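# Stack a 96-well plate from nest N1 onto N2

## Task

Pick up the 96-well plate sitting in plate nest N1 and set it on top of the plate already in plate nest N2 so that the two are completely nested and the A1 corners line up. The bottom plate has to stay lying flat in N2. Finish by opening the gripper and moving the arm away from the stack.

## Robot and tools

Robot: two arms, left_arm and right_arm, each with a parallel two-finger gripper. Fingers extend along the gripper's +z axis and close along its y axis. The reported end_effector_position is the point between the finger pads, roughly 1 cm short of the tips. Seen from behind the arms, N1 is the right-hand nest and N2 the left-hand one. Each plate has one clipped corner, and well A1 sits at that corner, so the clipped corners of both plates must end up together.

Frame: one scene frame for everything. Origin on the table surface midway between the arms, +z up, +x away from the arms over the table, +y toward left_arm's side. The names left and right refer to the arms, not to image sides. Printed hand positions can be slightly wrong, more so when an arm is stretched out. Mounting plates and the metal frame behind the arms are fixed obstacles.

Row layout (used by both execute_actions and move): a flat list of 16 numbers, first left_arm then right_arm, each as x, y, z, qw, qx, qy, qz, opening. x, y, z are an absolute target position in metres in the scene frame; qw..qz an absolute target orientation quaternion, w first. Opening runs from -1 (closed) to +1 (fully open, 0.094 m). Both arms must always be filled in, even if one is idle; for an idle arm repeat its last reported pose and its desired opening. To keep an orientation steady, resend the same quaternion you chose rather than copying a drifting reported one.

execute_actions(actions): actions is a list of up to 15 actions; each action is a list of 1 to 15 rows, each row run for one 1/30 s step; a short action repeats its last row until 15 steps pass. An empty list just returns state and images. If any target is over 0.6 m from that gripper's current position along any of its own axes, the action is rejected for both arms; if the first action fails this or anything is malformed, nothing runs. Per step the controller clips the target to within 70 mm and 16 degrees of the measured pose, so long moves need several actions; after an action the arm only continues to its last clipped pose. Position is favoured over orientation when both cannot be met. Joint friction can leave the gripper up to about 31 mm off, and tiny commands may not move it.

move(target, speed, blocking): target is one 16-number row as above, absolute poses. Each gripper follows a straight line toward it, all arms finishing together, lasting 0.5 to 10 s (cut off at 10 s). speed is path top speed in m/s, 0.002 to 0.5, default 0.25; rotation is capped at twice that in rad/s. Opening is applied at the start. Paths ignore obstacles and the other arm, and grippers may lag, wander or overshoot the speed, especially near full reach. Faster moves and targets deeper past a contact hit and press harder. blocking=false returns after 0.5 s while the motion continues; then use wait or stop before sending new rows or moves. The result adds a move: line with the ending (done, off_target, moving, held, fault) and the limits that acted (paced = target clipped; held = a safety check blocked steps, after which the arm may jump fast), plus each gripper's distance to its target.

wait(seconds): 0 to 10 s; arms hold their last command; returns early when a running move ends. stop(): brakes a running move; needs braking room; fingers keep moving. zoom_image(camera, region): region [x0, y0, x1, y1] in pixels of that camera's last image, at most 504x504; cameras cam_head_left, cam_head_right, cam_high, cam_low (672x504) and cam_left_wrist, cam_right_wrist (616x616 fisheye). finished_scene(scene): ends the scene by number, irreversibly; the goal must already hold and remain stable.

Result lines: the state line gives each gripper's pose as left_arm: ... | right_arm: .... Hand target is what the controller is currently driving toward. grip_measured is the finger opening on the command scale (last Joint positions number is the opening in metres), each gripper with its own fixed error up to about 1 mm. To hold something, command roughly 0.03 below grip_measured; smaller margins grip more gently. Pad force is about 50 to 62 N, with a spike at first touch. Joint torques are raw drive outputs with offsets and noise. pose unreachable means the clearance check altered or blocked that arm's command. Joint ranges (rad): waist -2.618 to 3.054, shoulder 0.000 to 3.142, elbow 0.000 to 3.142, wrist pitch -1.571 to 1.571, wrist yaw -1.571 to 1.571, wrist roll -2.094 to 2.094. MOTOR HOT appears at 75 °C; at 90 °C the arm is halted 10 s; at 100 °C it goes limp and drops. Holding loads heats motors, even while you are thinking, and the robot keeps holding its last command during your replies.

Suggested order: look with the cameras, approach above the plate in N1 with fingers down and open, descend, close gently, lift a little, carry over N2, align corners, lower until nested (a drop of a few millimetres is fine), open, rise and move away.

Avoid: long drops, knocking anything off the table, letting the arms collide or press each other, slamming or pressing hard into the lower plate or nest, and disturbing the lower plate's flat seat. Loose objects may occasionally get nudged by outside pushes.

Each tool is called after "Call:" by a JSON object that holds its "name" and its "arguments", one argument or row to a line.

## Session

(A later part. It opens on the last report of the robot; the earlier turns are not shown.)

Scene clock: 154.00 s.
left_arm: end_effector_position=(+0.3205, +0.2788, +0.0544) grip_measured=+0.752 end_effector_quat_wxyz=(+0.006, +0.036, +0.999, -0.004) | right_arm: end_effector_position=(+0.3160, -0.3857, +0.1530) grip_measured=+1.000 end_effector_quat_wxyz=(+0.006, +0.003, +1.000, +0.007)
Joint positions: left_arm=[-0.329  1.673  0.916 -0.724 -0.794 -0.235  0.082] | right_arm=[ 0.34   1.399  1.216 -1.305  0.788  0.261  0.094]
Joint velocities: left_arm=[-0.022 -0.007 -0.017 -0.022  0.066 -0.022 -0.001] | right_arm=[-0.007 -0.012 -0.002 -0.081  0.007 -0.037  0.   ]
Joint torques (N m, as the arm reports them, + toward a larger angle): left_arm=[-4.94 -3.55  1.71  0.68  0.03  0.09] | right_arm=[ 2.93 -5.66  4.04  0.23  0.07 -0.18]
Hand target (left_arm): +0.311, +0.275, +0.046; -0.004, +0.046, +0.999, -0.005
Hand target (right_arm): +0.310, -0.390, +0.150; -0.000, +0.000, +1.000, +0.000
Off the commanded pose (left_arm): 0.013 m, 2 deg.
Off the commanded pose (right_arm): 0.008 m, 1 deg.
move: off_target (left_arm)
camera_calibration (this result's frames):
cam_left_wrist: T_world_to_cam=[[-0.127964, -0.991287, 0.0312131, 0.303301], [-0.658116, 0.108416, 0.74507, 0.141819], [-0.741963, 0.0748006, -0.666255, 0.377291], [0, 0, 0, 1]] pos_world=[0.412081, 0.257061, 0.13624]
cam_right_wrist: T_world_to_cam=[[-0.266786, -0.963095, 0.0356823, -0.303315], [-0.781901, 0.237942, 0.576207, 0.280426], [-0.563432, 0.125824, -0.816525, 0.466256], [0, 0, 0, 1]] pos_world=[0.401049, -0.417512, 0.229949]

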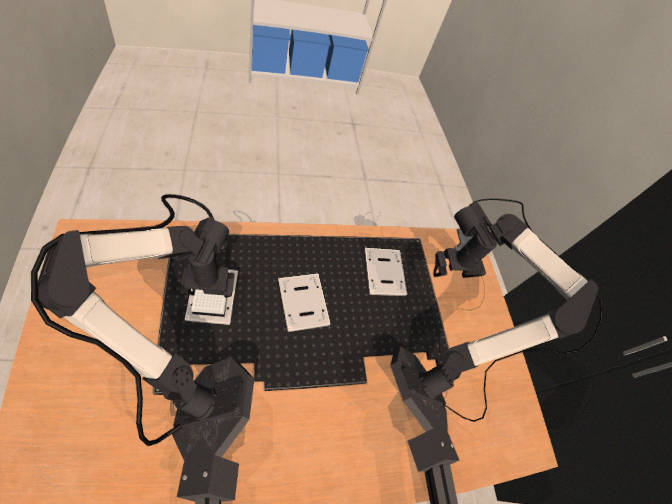

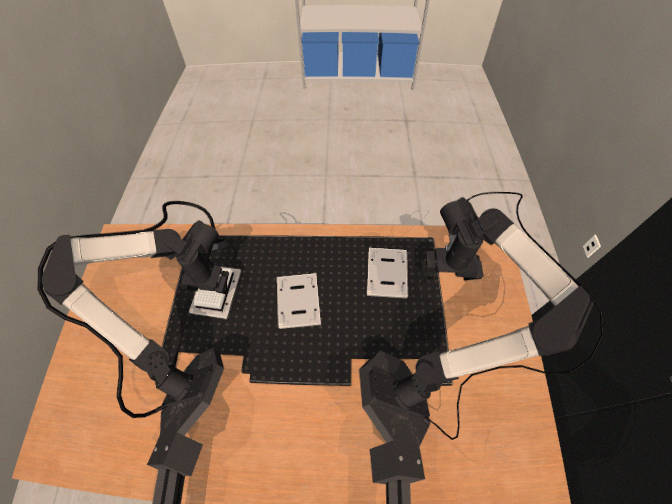

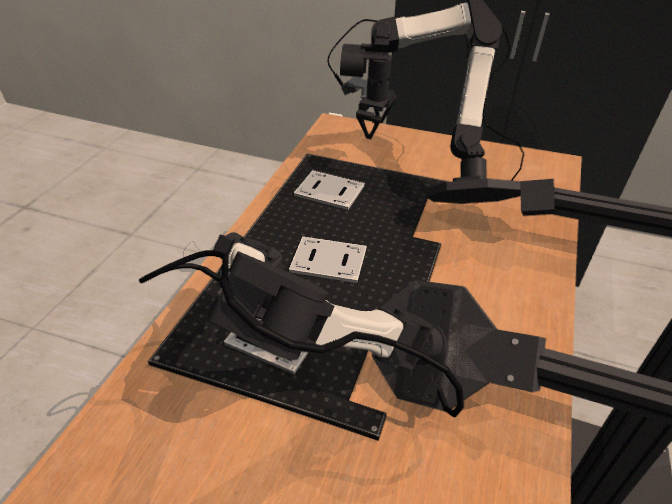

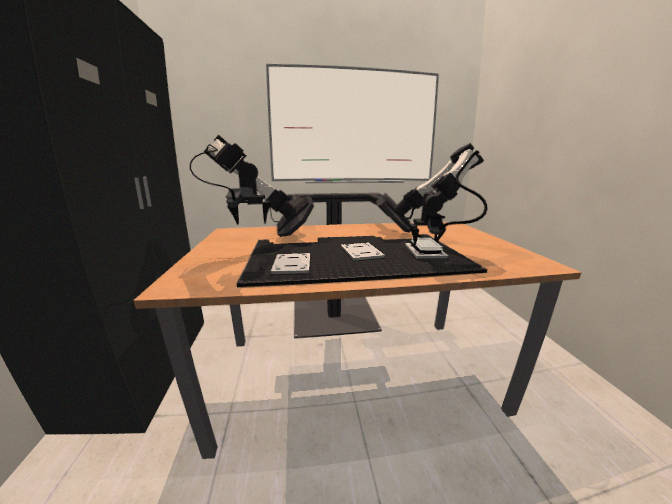

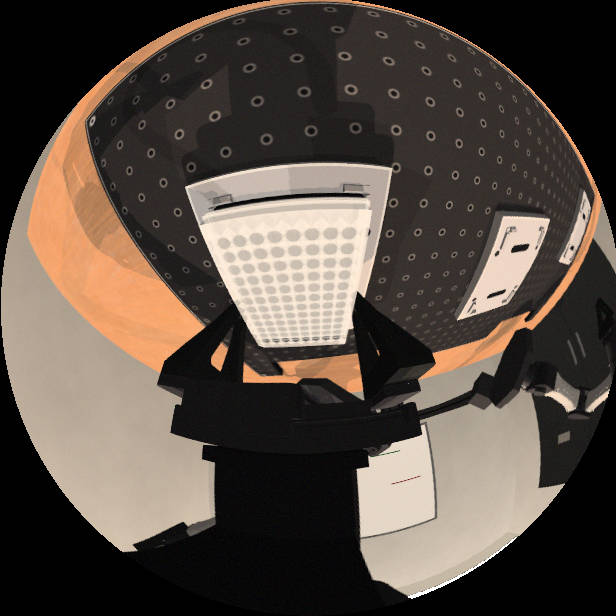

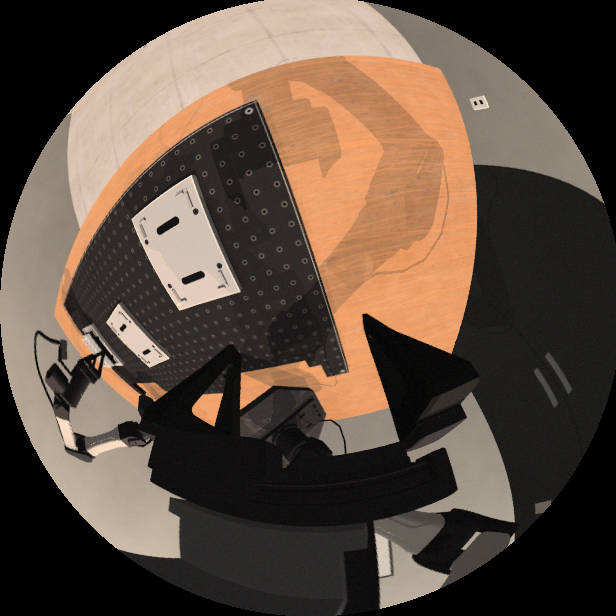

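Call:
{"name": "move", "arguments": {
  "target": [0.3205,0.2788,0.0544,0.006,0.036,0.999,-0.004,1,0.31,-0.39,0.15,0,0,1,0,1]
}}

Call:
{"name": "move", "arguments": {
  "target": [0.325,0.2788,0.095,0,0.037,0.999,0,1,0.31,-0.39,0.15,0,0,1,0,1],
  "speed": 0.08
}}

Call:
{"name": "zoom_image", "arguments": {
  "camera": "cam_left_wrist",
  "region": [160,130,430,360]
}}

Call:
{"name": "move", "arguments": {
  "target": [0.41,0.2715,0.09,0,0.04,0.999,0,0,0.31,-0.39,0.15,0,0,1,0,1],
  "speed": 0.12
}}

Call:
{"name": "move", "arguments": {
  "target": [0.402,0.2715,0.047,0,0.04,0.999,0,0,0.31,-0.39,0.15,0,0,1,0,1],
  "speed": 0.05
}}

Scene clock: 160.40 s.
left_arm: end_effector_position=(+0.3205, +0.2787, +0.0544) grip_measured=+1.000 end_effector_quat_wxyz=(+0.006, +0.036, +0.999, -0.004) | right_arm: end_effector_position=(+0.3160, -0.3857, +0.1530) grip_measured=+1.000 end_effector_quat_wxyz=(+0.006, +0.003, +1.000, +0.007)
Joint positions: left_arm=[-0.329  1.673  0.916 -0.724 -0.793 -0.235  0.094] | right_arm=[ 0.34   1.399  1.216 -1.305  0.788  0.261  0.094]
Joint velocities: left_arm=[-0.017  0.012 -0.002 -0.037 -0.007 -0.051  0.   ] | right_arm=[ 0.007  0.012 -0.002  0.022 -0.037 -0.081  0.   ]
Joint torques (N m, as the arm reports them, + toward a larger angle): left_arm=[-5.69 -4.36  4.02  0.39 -0.03 -0.05] | right_arm=[ 2.93 -5.66  4.05  0.23  0.07 -0.18]
Hand target (left_arm): +0.320, +0.279, +0.054; +0.006, +0.036, +0.999, -0.004
Hand target (right_arm): +0.310, -0.390, +0.150; -0.000, +0.000, +1.000, +0.000
Off the commanded pose (left_arm): 0.000 m, 0 deg.
Off the commanded pose (right_arm): 0.008 m, 1 deg.
move: done
camera_calibration (this result's frames):
cam_left_wrist: T_world_to_cam=[[-0.128723, -0.991178, 0.0315781, 0.303429], [-0.657951, 0.109185, 0.745103, 0.141544], [-0.741977, 0.0751347, -0.666201, 0.37719], [0, 0, 0, 1]] pos_world=[0.412053, 0.256958, 0.136238]
cam_right_wrist: T_world_to_cam=[[-0.266786, -0.963095, 0.0356823, -0.303315], [-0.781901, 0.237942, 0.576207, 0.280426], [-0.563432, 0.125824, -0.816525, 0.466256], [0, 0, 0, 1]] pos_world=[0.401049, -0.417512, 0.229949]

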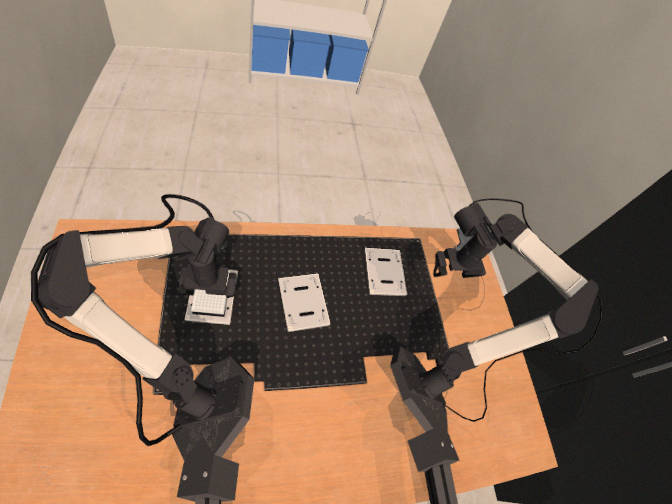

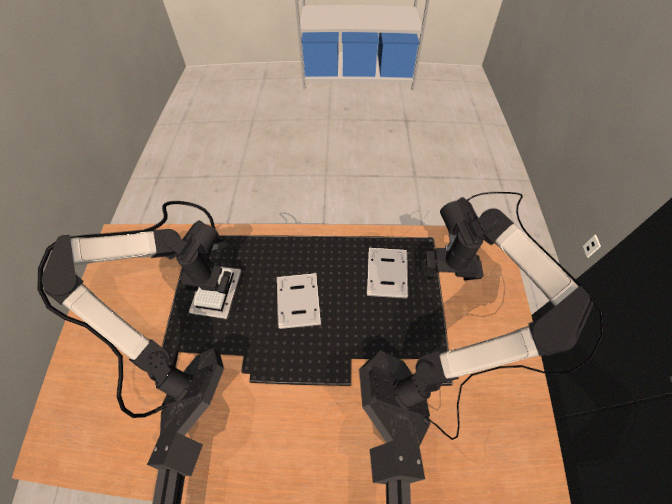

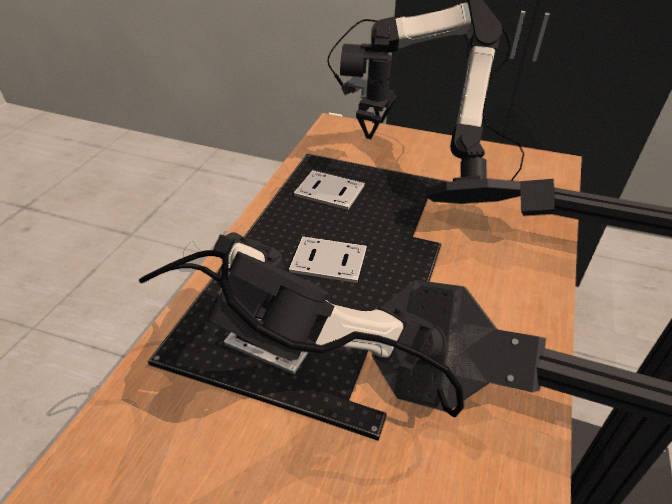

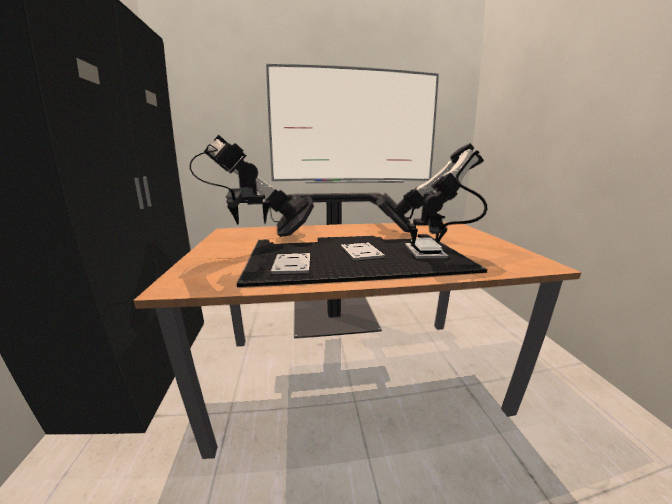

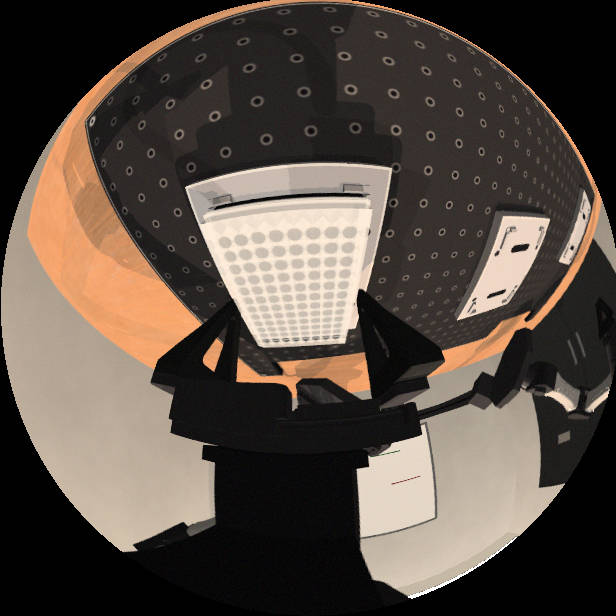

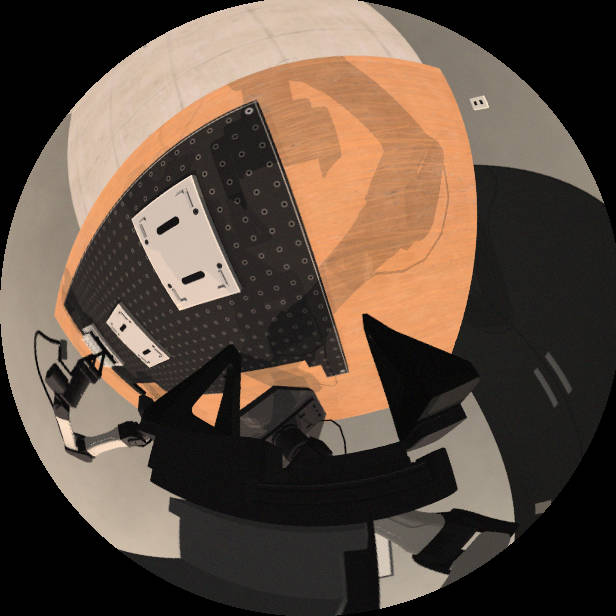

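Scene clock: 161.50 s.
left_arm: end_effector_position=(+0.3196, +0.2769, +0.0899) grip_measured=+1.000 end_effector_quat_wxyz=(-0.003, +0.042, +0.999, -0.002) | right_arm: end_effector_position=(+0.3160, -0.3857, +0.1530) grip_measured=+1.000 end_effector_quat_wxyz=(+0.006, +0.003, +1.000, +0.007)
Joint positions: left_arm=[-0.426  1.673  1.023 -0.956 -0.793 -0.38   0.094] | right_arm=[ 0.34   1.399  1.216 -1.305  0.788  0.261  0.094]
Joint velocities: left_arm=[-0.012 -0.007  0.002 -0.007 -0.037 -0.022  0.   ] | right_arm=[-0.012 -0.027  0.007  0.022  0.11   0.007  0.   ]
Joint torques (N m, as the arm reports them, + toward a larger angle): left_arm=[-6.36 -4.11  6.08  0.11 -0.09 -0.13] | right_arm=[ 2.92 -5.65  4.03  0.23  0.07 -0.18]
Hand target (left_arm): +0.324, +0.278, +0.095; +0.001, +0.037, +0.999, -0.002
Hand target (right_arm): +0.310, -0.390, +0.150; -0.000, +0.000, +1.000, +0.000
Off the commanded pose (left_arm): 0.008 m, 1 deg.
Off the commanded pose (right_arm): 0.008 m, 1 deg.
move: done
camera_calibration (this result's frames):
cam_left_wrist: T_world_to_cam=[[-0.14044, -0.989653, 0.0293959, 0.303935], [-0.64254, 0.11369, 0.757771, 0.107364], [-0.753272, 0.0875333, -0.651859, 0.399241], [0, 0, 0, 1]] pos_world=[0.412407, 0.253637, 0.169957]
cam_right_wrist: T_world_to_cam=[[-0.266786, -0.963095, 0.0356823, -0.303315], [-0.781901, 0.237942, 0.576207, 0.280426], [-0.563432, 0.125824, -0.816525, 0.466256], [0, 0, 0, 1]] pos_world=[0.401049, -0.417512, 0.229949]

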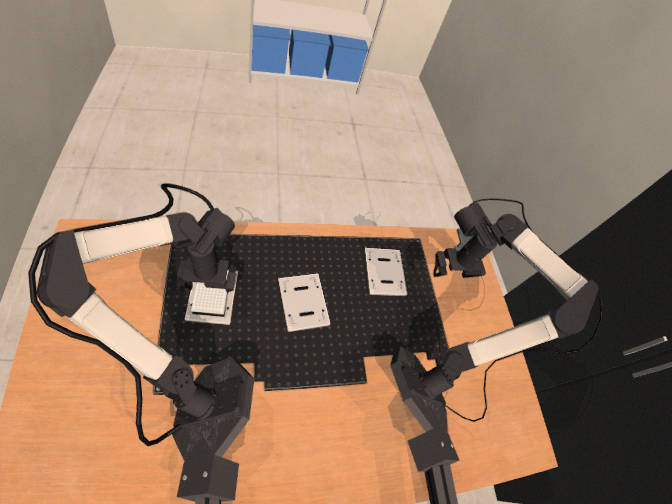

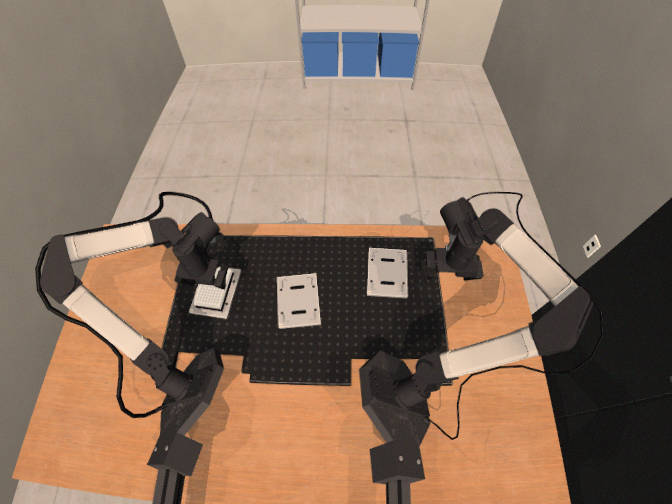

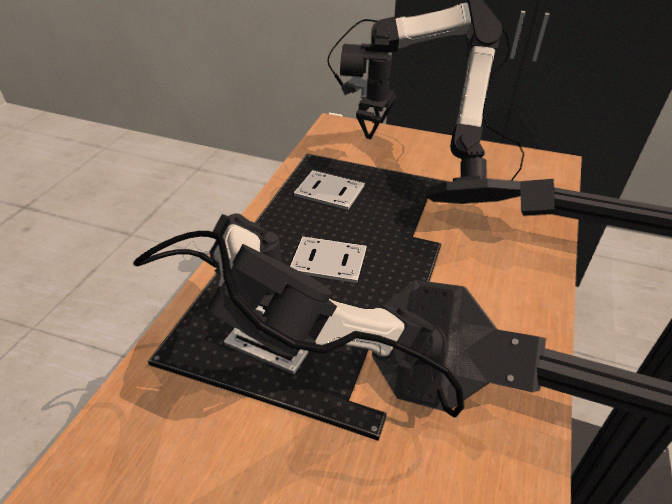

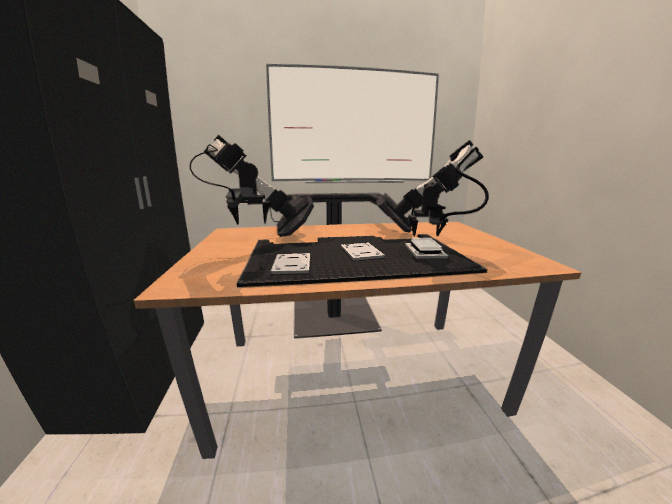

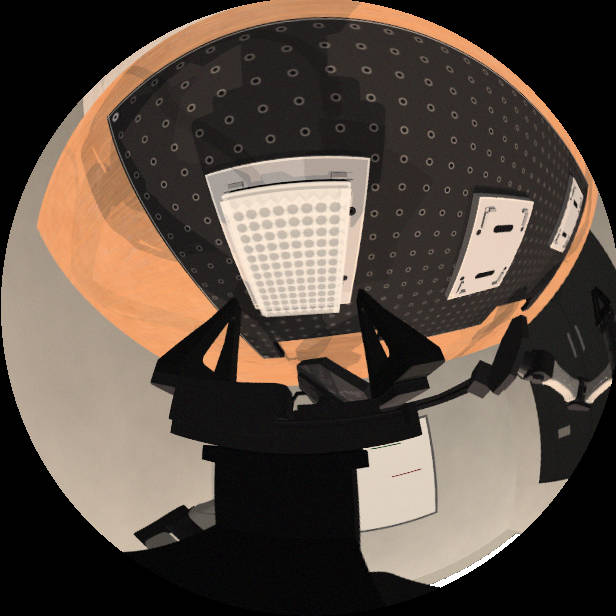

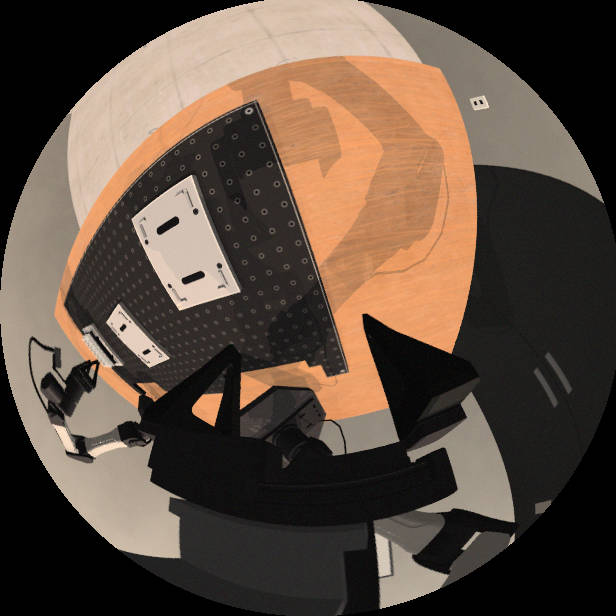

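Region (160, 130, 430, 360) of cam_left_wrist's 616x616 image, scaled by 1.867, with more detail than that image has; it fills the top 429 rows of this view, and the rest is white.

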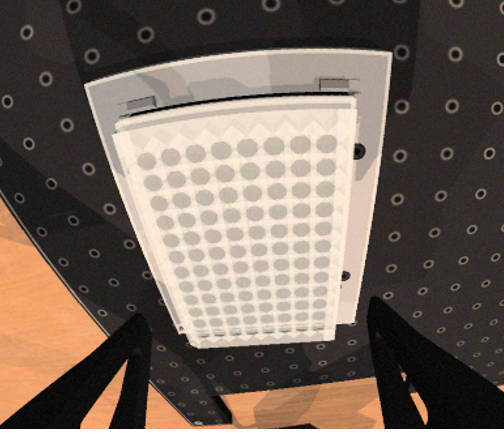

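Scene clock: 162.80 s.
left_arm: end_effector_position=(+0.4081, +0.2704, +0.0947) grip_measured=+0.003 end_effector_quat_wxyz=(+0.007, +0.031, +0.999, -0.006) | right_arm: end_effector_position=(+0.3160, -0.3857, +0.1530) grip_measured=+1.000 end_effector_quat_wxyz=(+0.006, +0.003, +1.000, +0.007)
Joint positions: left_arm=[-0.37   1.907  1.418 -1.029 -0.793 -0.301  0.047] | right_arm=[ 0.34   1.399  1.216 -1.305  0.788  0.261  0.094]
Joint velocities: left_arm=[ 0.002  0.007 -0.007 -0.037 -0.007 -0.022 -0.   ] | right_arm=[-0.007 -0.012  0.002 -0.051  0.022  0.037  0.   ]
Joint torques (N m, as the arm reports them, + toward a larger angle): left_arm=[-7.07 -4.52  6.34  0.21 -0.12  0.05] | right_arm=[ 2.93 -5.66  4.05  0.23  0.07 -0.18]
Hand target (left_arm): +0.410, +0.272, +0.092; +0.000, +0.040, +0.999, +0.001
Hand target (right_arm): +0.310, -0.390, +0.150; -0.000, +0.000, +1.000, +0.000
Off the commanded pose (left_arm): 0.005 m, 1 deg.
Off the commanded pose (right_arm): 0.008 m, 1 deg.
move: done
camera_calibration (this result's frames):
cam_left_wrist: T_world_to_cam=[[-0.119046, -0.992272, 0.0350041, 0.30122], [-0.659611, 0.105388, 0.744182, 0.171861], [-0.742119, 0.0655024, -0.66706, 0.4724], [0, 0, 0, 1]] pos_world=[0.499798, 0.249837, 0.176679]
cam_right_wrist: T_world_to_cam=[[-0.266786, -0.963095, 0.0356823, -0.303315], [-0.781901, 0.237942, 0.576207, 0.280426], [-0.563432, 0.125824, -0.816525, 0.466256], [0, 0, 0, 1]] pos_world=[0.401049, -0.417512, 0.229949]

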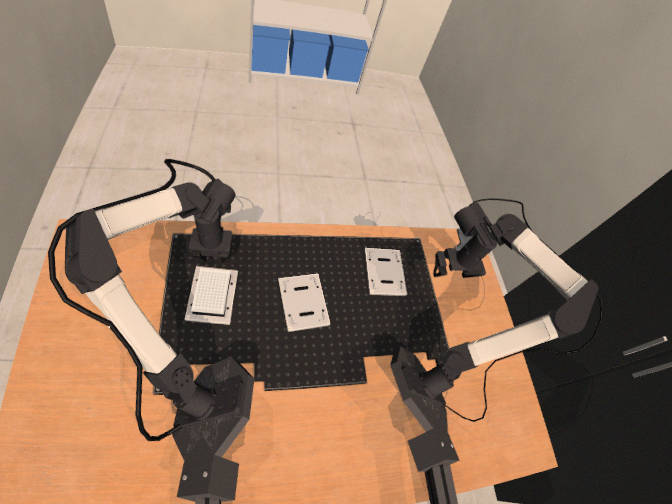

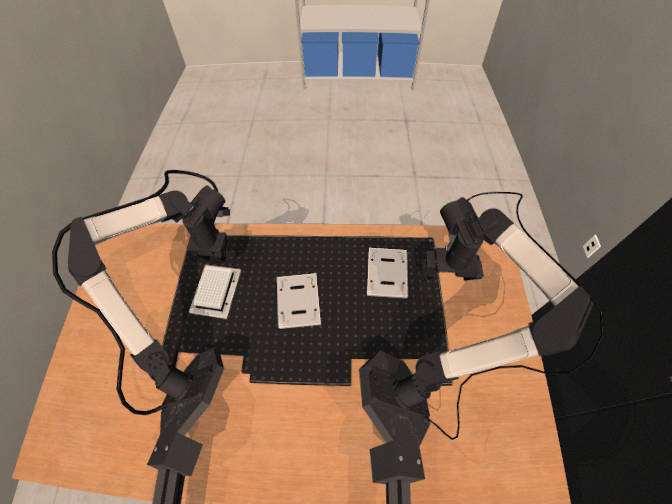

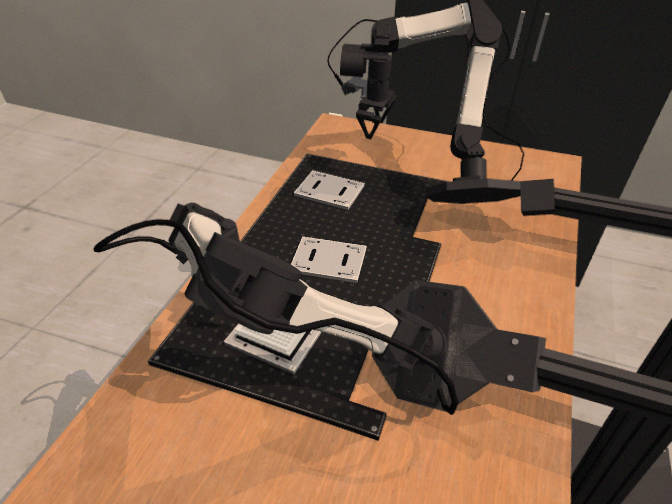

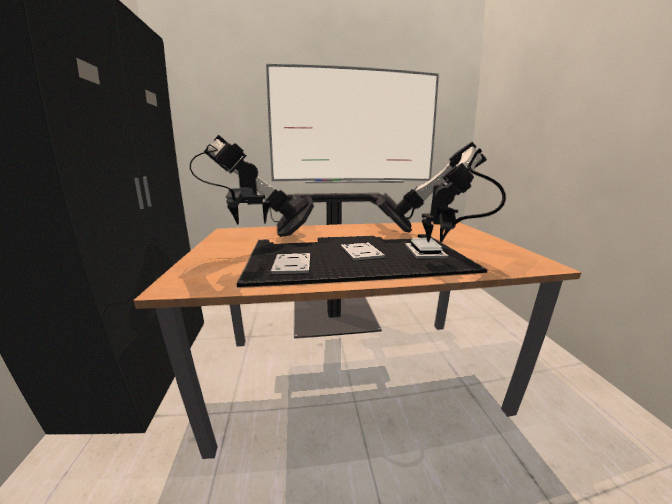

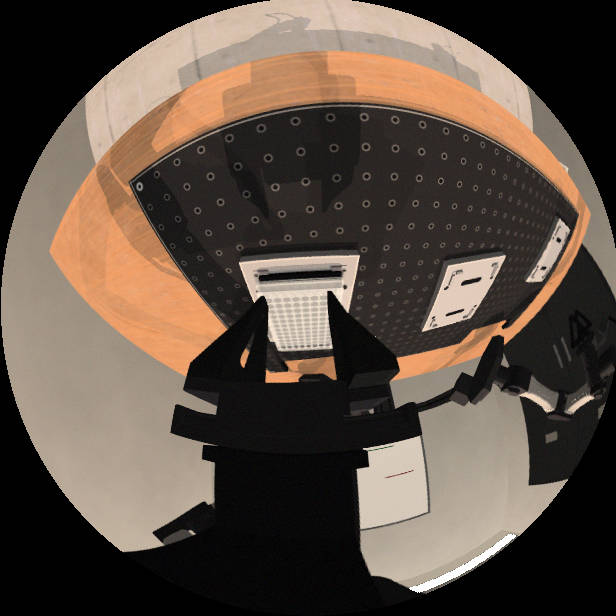

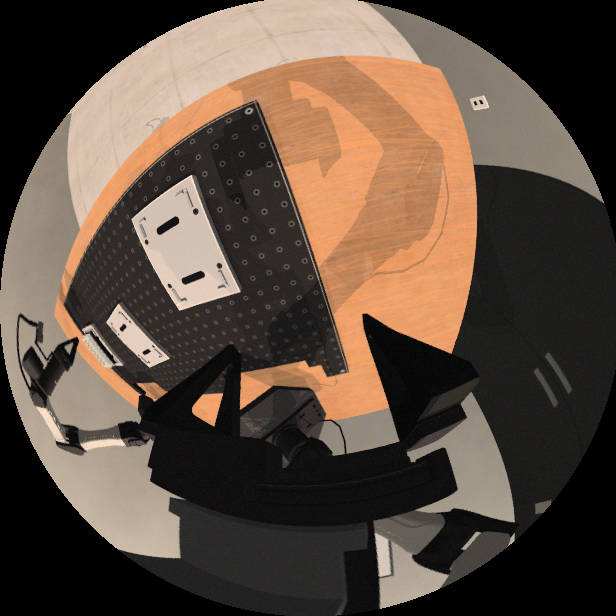

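Scene clock: 164.20 s.
left_arm: end_effector_position=(+0.4096, +0.2775, +0.0583) grip_measured=+0.003 end_effector_quat_wxyz=(+0.010, +0.028, +1.000, -0.002) | right_arm: end_effector_position=(+0.3160, -0.3857, +0.1530) grip_measured=+1.000 end_effector_quat_wxyz=(+0.006, +0.003, +1.000, +0.007)
Joint positions: left_arm=[-0.286  1.907  1.326 -0.847 -0.793 -0.184  0.047] | right_arm=[ 0.34   1.399  1.216 -1.305  0.788  0.261  0.094]
Joint velocities: left_arm=[ 0.002  0.017 -0.007  0.007 -0.081 -0.022 -0.   ] | right_arm=[ 0.012  0.002 -0.002  0.066 -0.037 -0.037  0.   ]
Joint torques (N m, as the arm reports them, + toward a larger angle): left_arm=[-7.06 -4.66  2.58  0.63 -0.04  0.05] | right_arm=[ 2.93 -5.65  4.06  0.23  0.07 -0.18]
Hand target (left_arm): +0.402, +0.272, +0.047; -0.001, +0.040, +0.999, +0.001
Hand target (right_arm): +0.310, -0.390, +0.150; -0.000, +0.000, +1.000, +0.000
Off the commanded pose (left_arm): 0.015 m, 2 deg.
Off the commanded pose (right_arm): 0.008 m, 1 deg.
move: off_target (left_arm)
camera_calibration (this result's frames):
cam_left_wrist: T_world_to_cam=[[-0.111889, -0.993332, 0.0277746, 0.307497], [-0.665027, 0.0956188, 0.740673, 0.204334], [-0.73839, 0.0644025, -0.671292, 0.447809], [0, 0, 0, 1]] pos_world=[0.500951, 0.257069, 0.140725]
cam_right_wrist: T_world_to_cam=[[-0.266786, -0.963095, 0.0356823, -0.303315], [-0.781901, 0.237942, 0.576207, 0.280426], [-0.563432, 0.125824, -0.816525, 0.466256], [0, 0, 0, 1]] pos_world=[0.401049, -0.417512, 0.229949]

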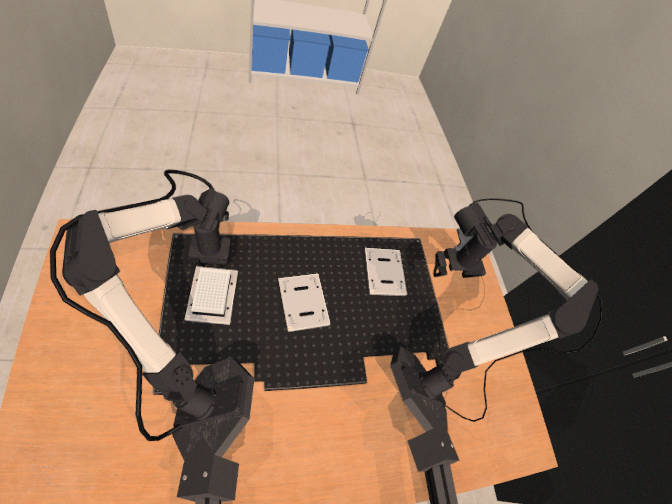

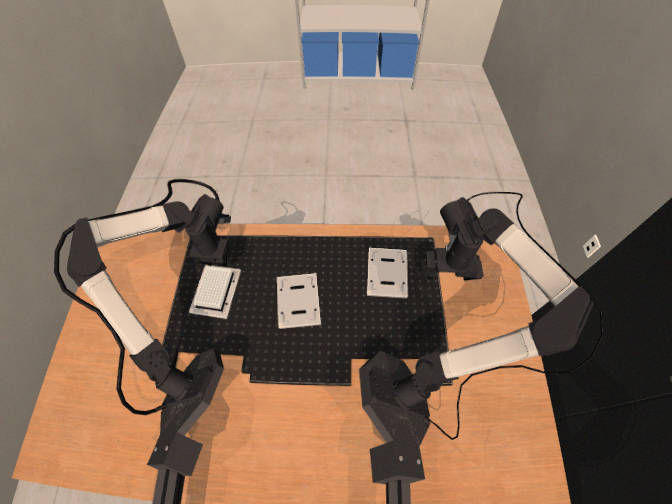

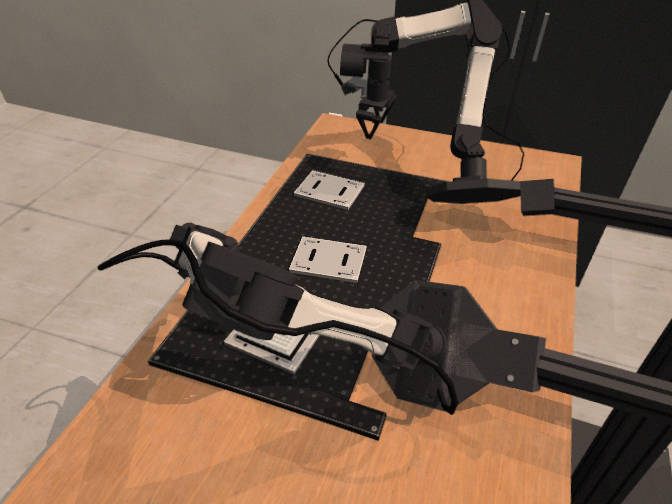

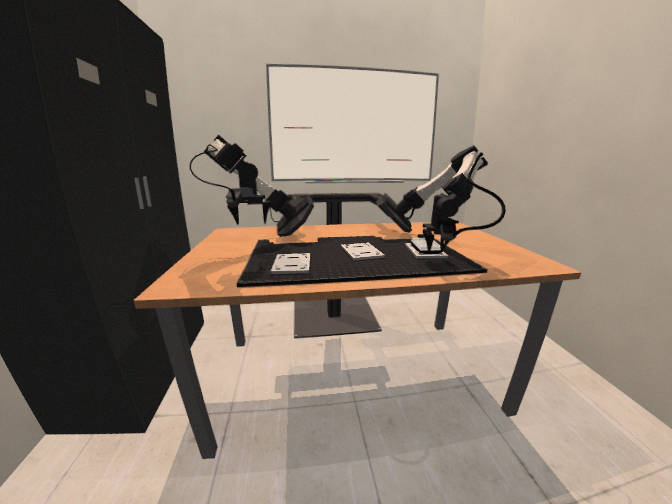

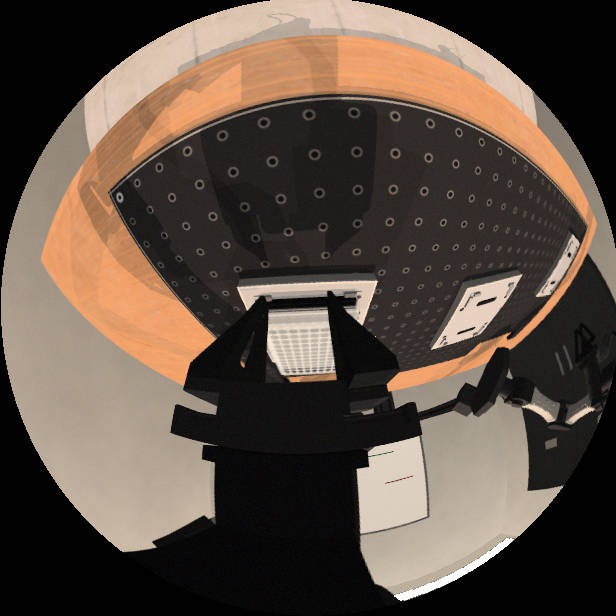

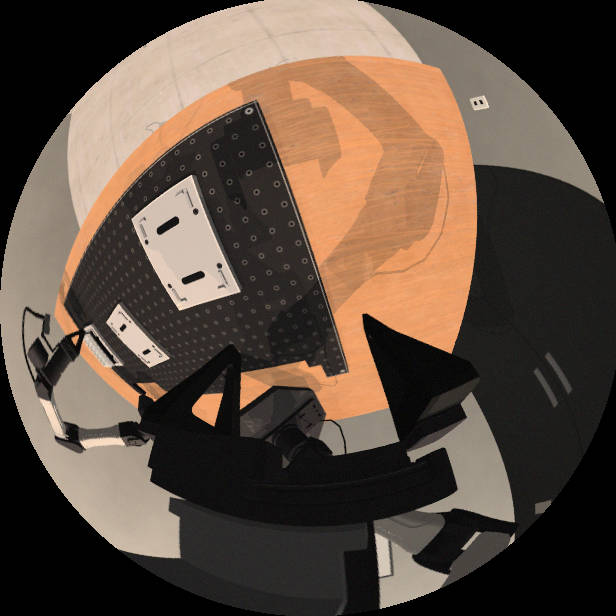

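Call:
{"name": "zoom_image", "arguments": {
  "camera": "cam_head_left",
  "region": [170,250,260,335]
}}

Call:
{"name": "move", "arguments": {
  "target": [0.388,0.273,0.051,0,0.04,0.999,0,0,0.31,-0.39,0.15,0,0,1,0,1],
  "speed": 0.015
}}

Call:
{"name": "zoom_image", "arguments": {
  "camera": "cam_head_left",
  "region": [170,250,260,335]
}}

Region (170, 250, 260, 335) of cam_head_left's 672x504 image, scaled by 5.600, with more detail than that image has.

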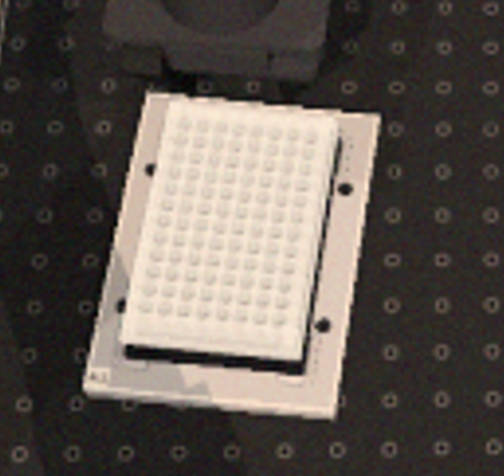

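Scene clock: 170.50 s.
left_arm: end_effector_position=(+0.4038, +0.2734, +0.0522) grip_measured=+0.003 end_effector_quat_wxyz=(+0.015, +0.025, +1.000, +0.000) | right_arm: end_effector_position=(+0.3160, -0.3857, +0.1530) grip_measured=+1.000 end_effector_quat_wxyz=(+0.006, +0.003, +1.000, +0.007)
Joint positions: left_arm=[-0.287  1.9    1.274 -0.79  -0.801 -0.182  0.047] | right_arm=[ 0.34   1.399  1.216 -1.305  0.788  0.261  0.094]
Joint velocities: left_arm=[ 0.007 -0.007 -0.002  0.022 -0.022 -0.066  0.   ] | right_arm=[-0.027 -0.022  0.012  0.037 -0.051 -0.037  0.   ]
Joint torques (N m, as the arm reports them, + toward a larger angle): left_arm=[-7.78 -7.1   1.5   0.15  0.03 -0.08] | right_arm=[ 2.93 -5.65  4.04  0.23  0.07 -0.18]
Hand target (left_arm): +0.389, +0.273, +0.050; +0.000, +0.040, +0.999, +0.000
Hand target (right_arm): +0.310, -0.390, +0.150; -0.000, +0.000, +1.000, +0.000
Off the commanded pose (left_arm): 0.016 m, 2 deg.
Off the commanded pose (right_arm): 0.008 m, 1 deg.
move: off_target (left_arm)
camera_calibration (this result's frames):
cam_left_wrist: T_world_to_cam=[[-0.106268, -0.994101, 0.0216631, 0.301162], [-0.673346, 0.0879766, 0.734075, 0.211127], [-0.73165, 0.0634222, -0.678723, 0.437557], [0, 0, 0, 1]] pos_world=[0.494304, 0.253061, 0.135473]
cam_right_wrist: T_world_to_cam=[[-0.266786, -0.963095, 0.0356823, -0.303315], [-0.781901, 0.237942, 0.576207, 0.280426], [-0.563432, 0.125824, -0.816525, 0.466256], [0, 0, 0, 1]] pos_world=[0.401049, -0.417512, 0.229949]

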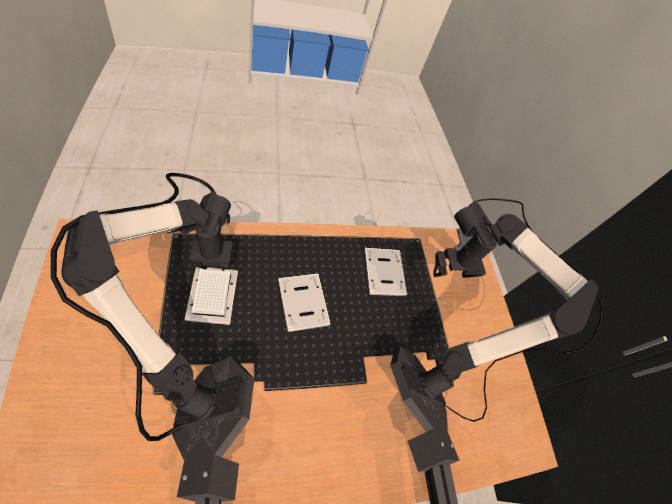

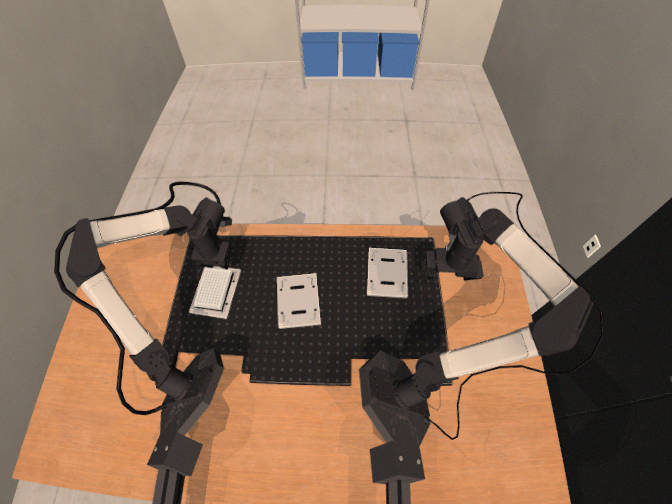

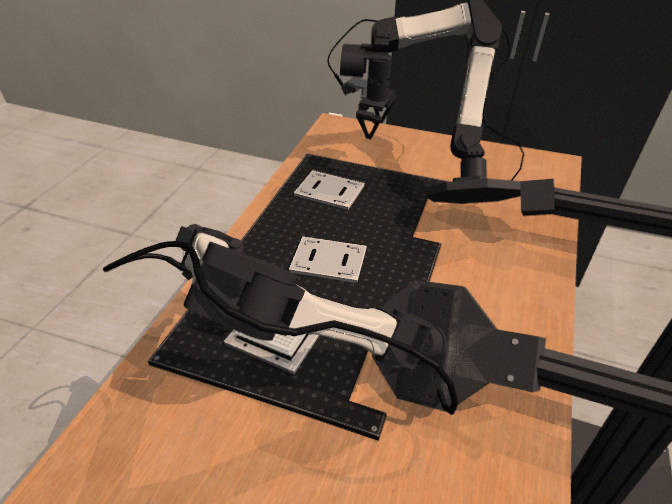

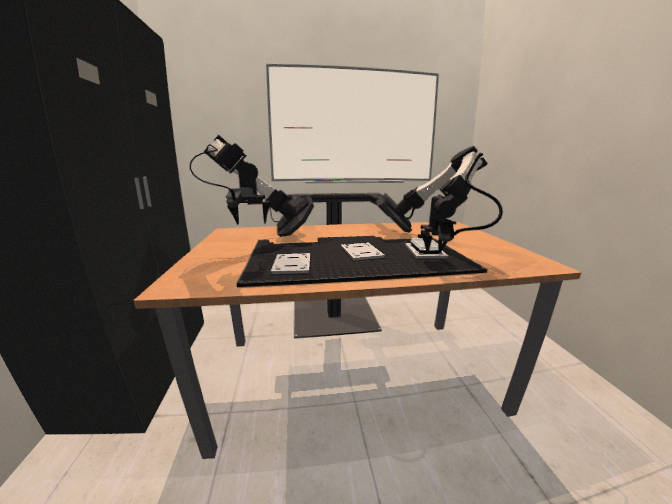

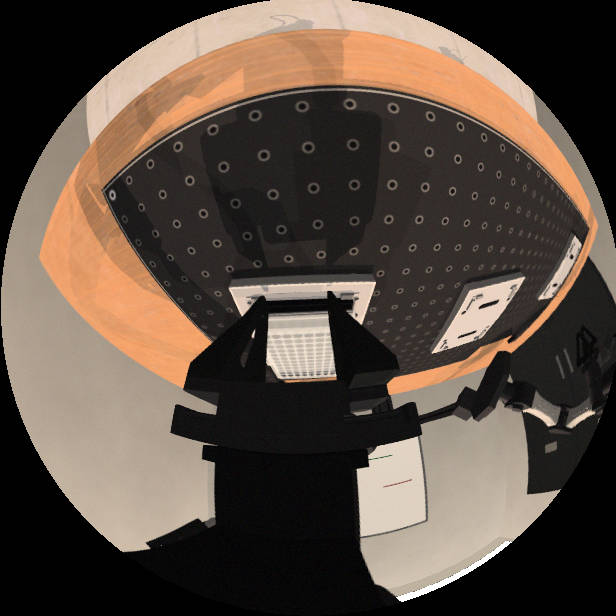

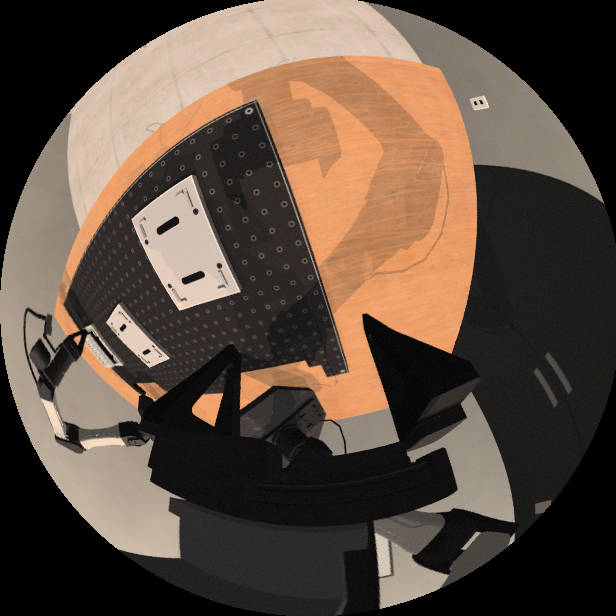

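Region (170, 250, 260, 335) of cam_head_left's 672x504 image, scaled by 5.600, with more detail than that image has.

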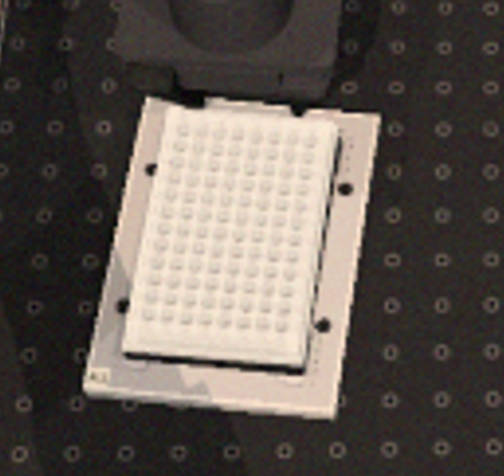

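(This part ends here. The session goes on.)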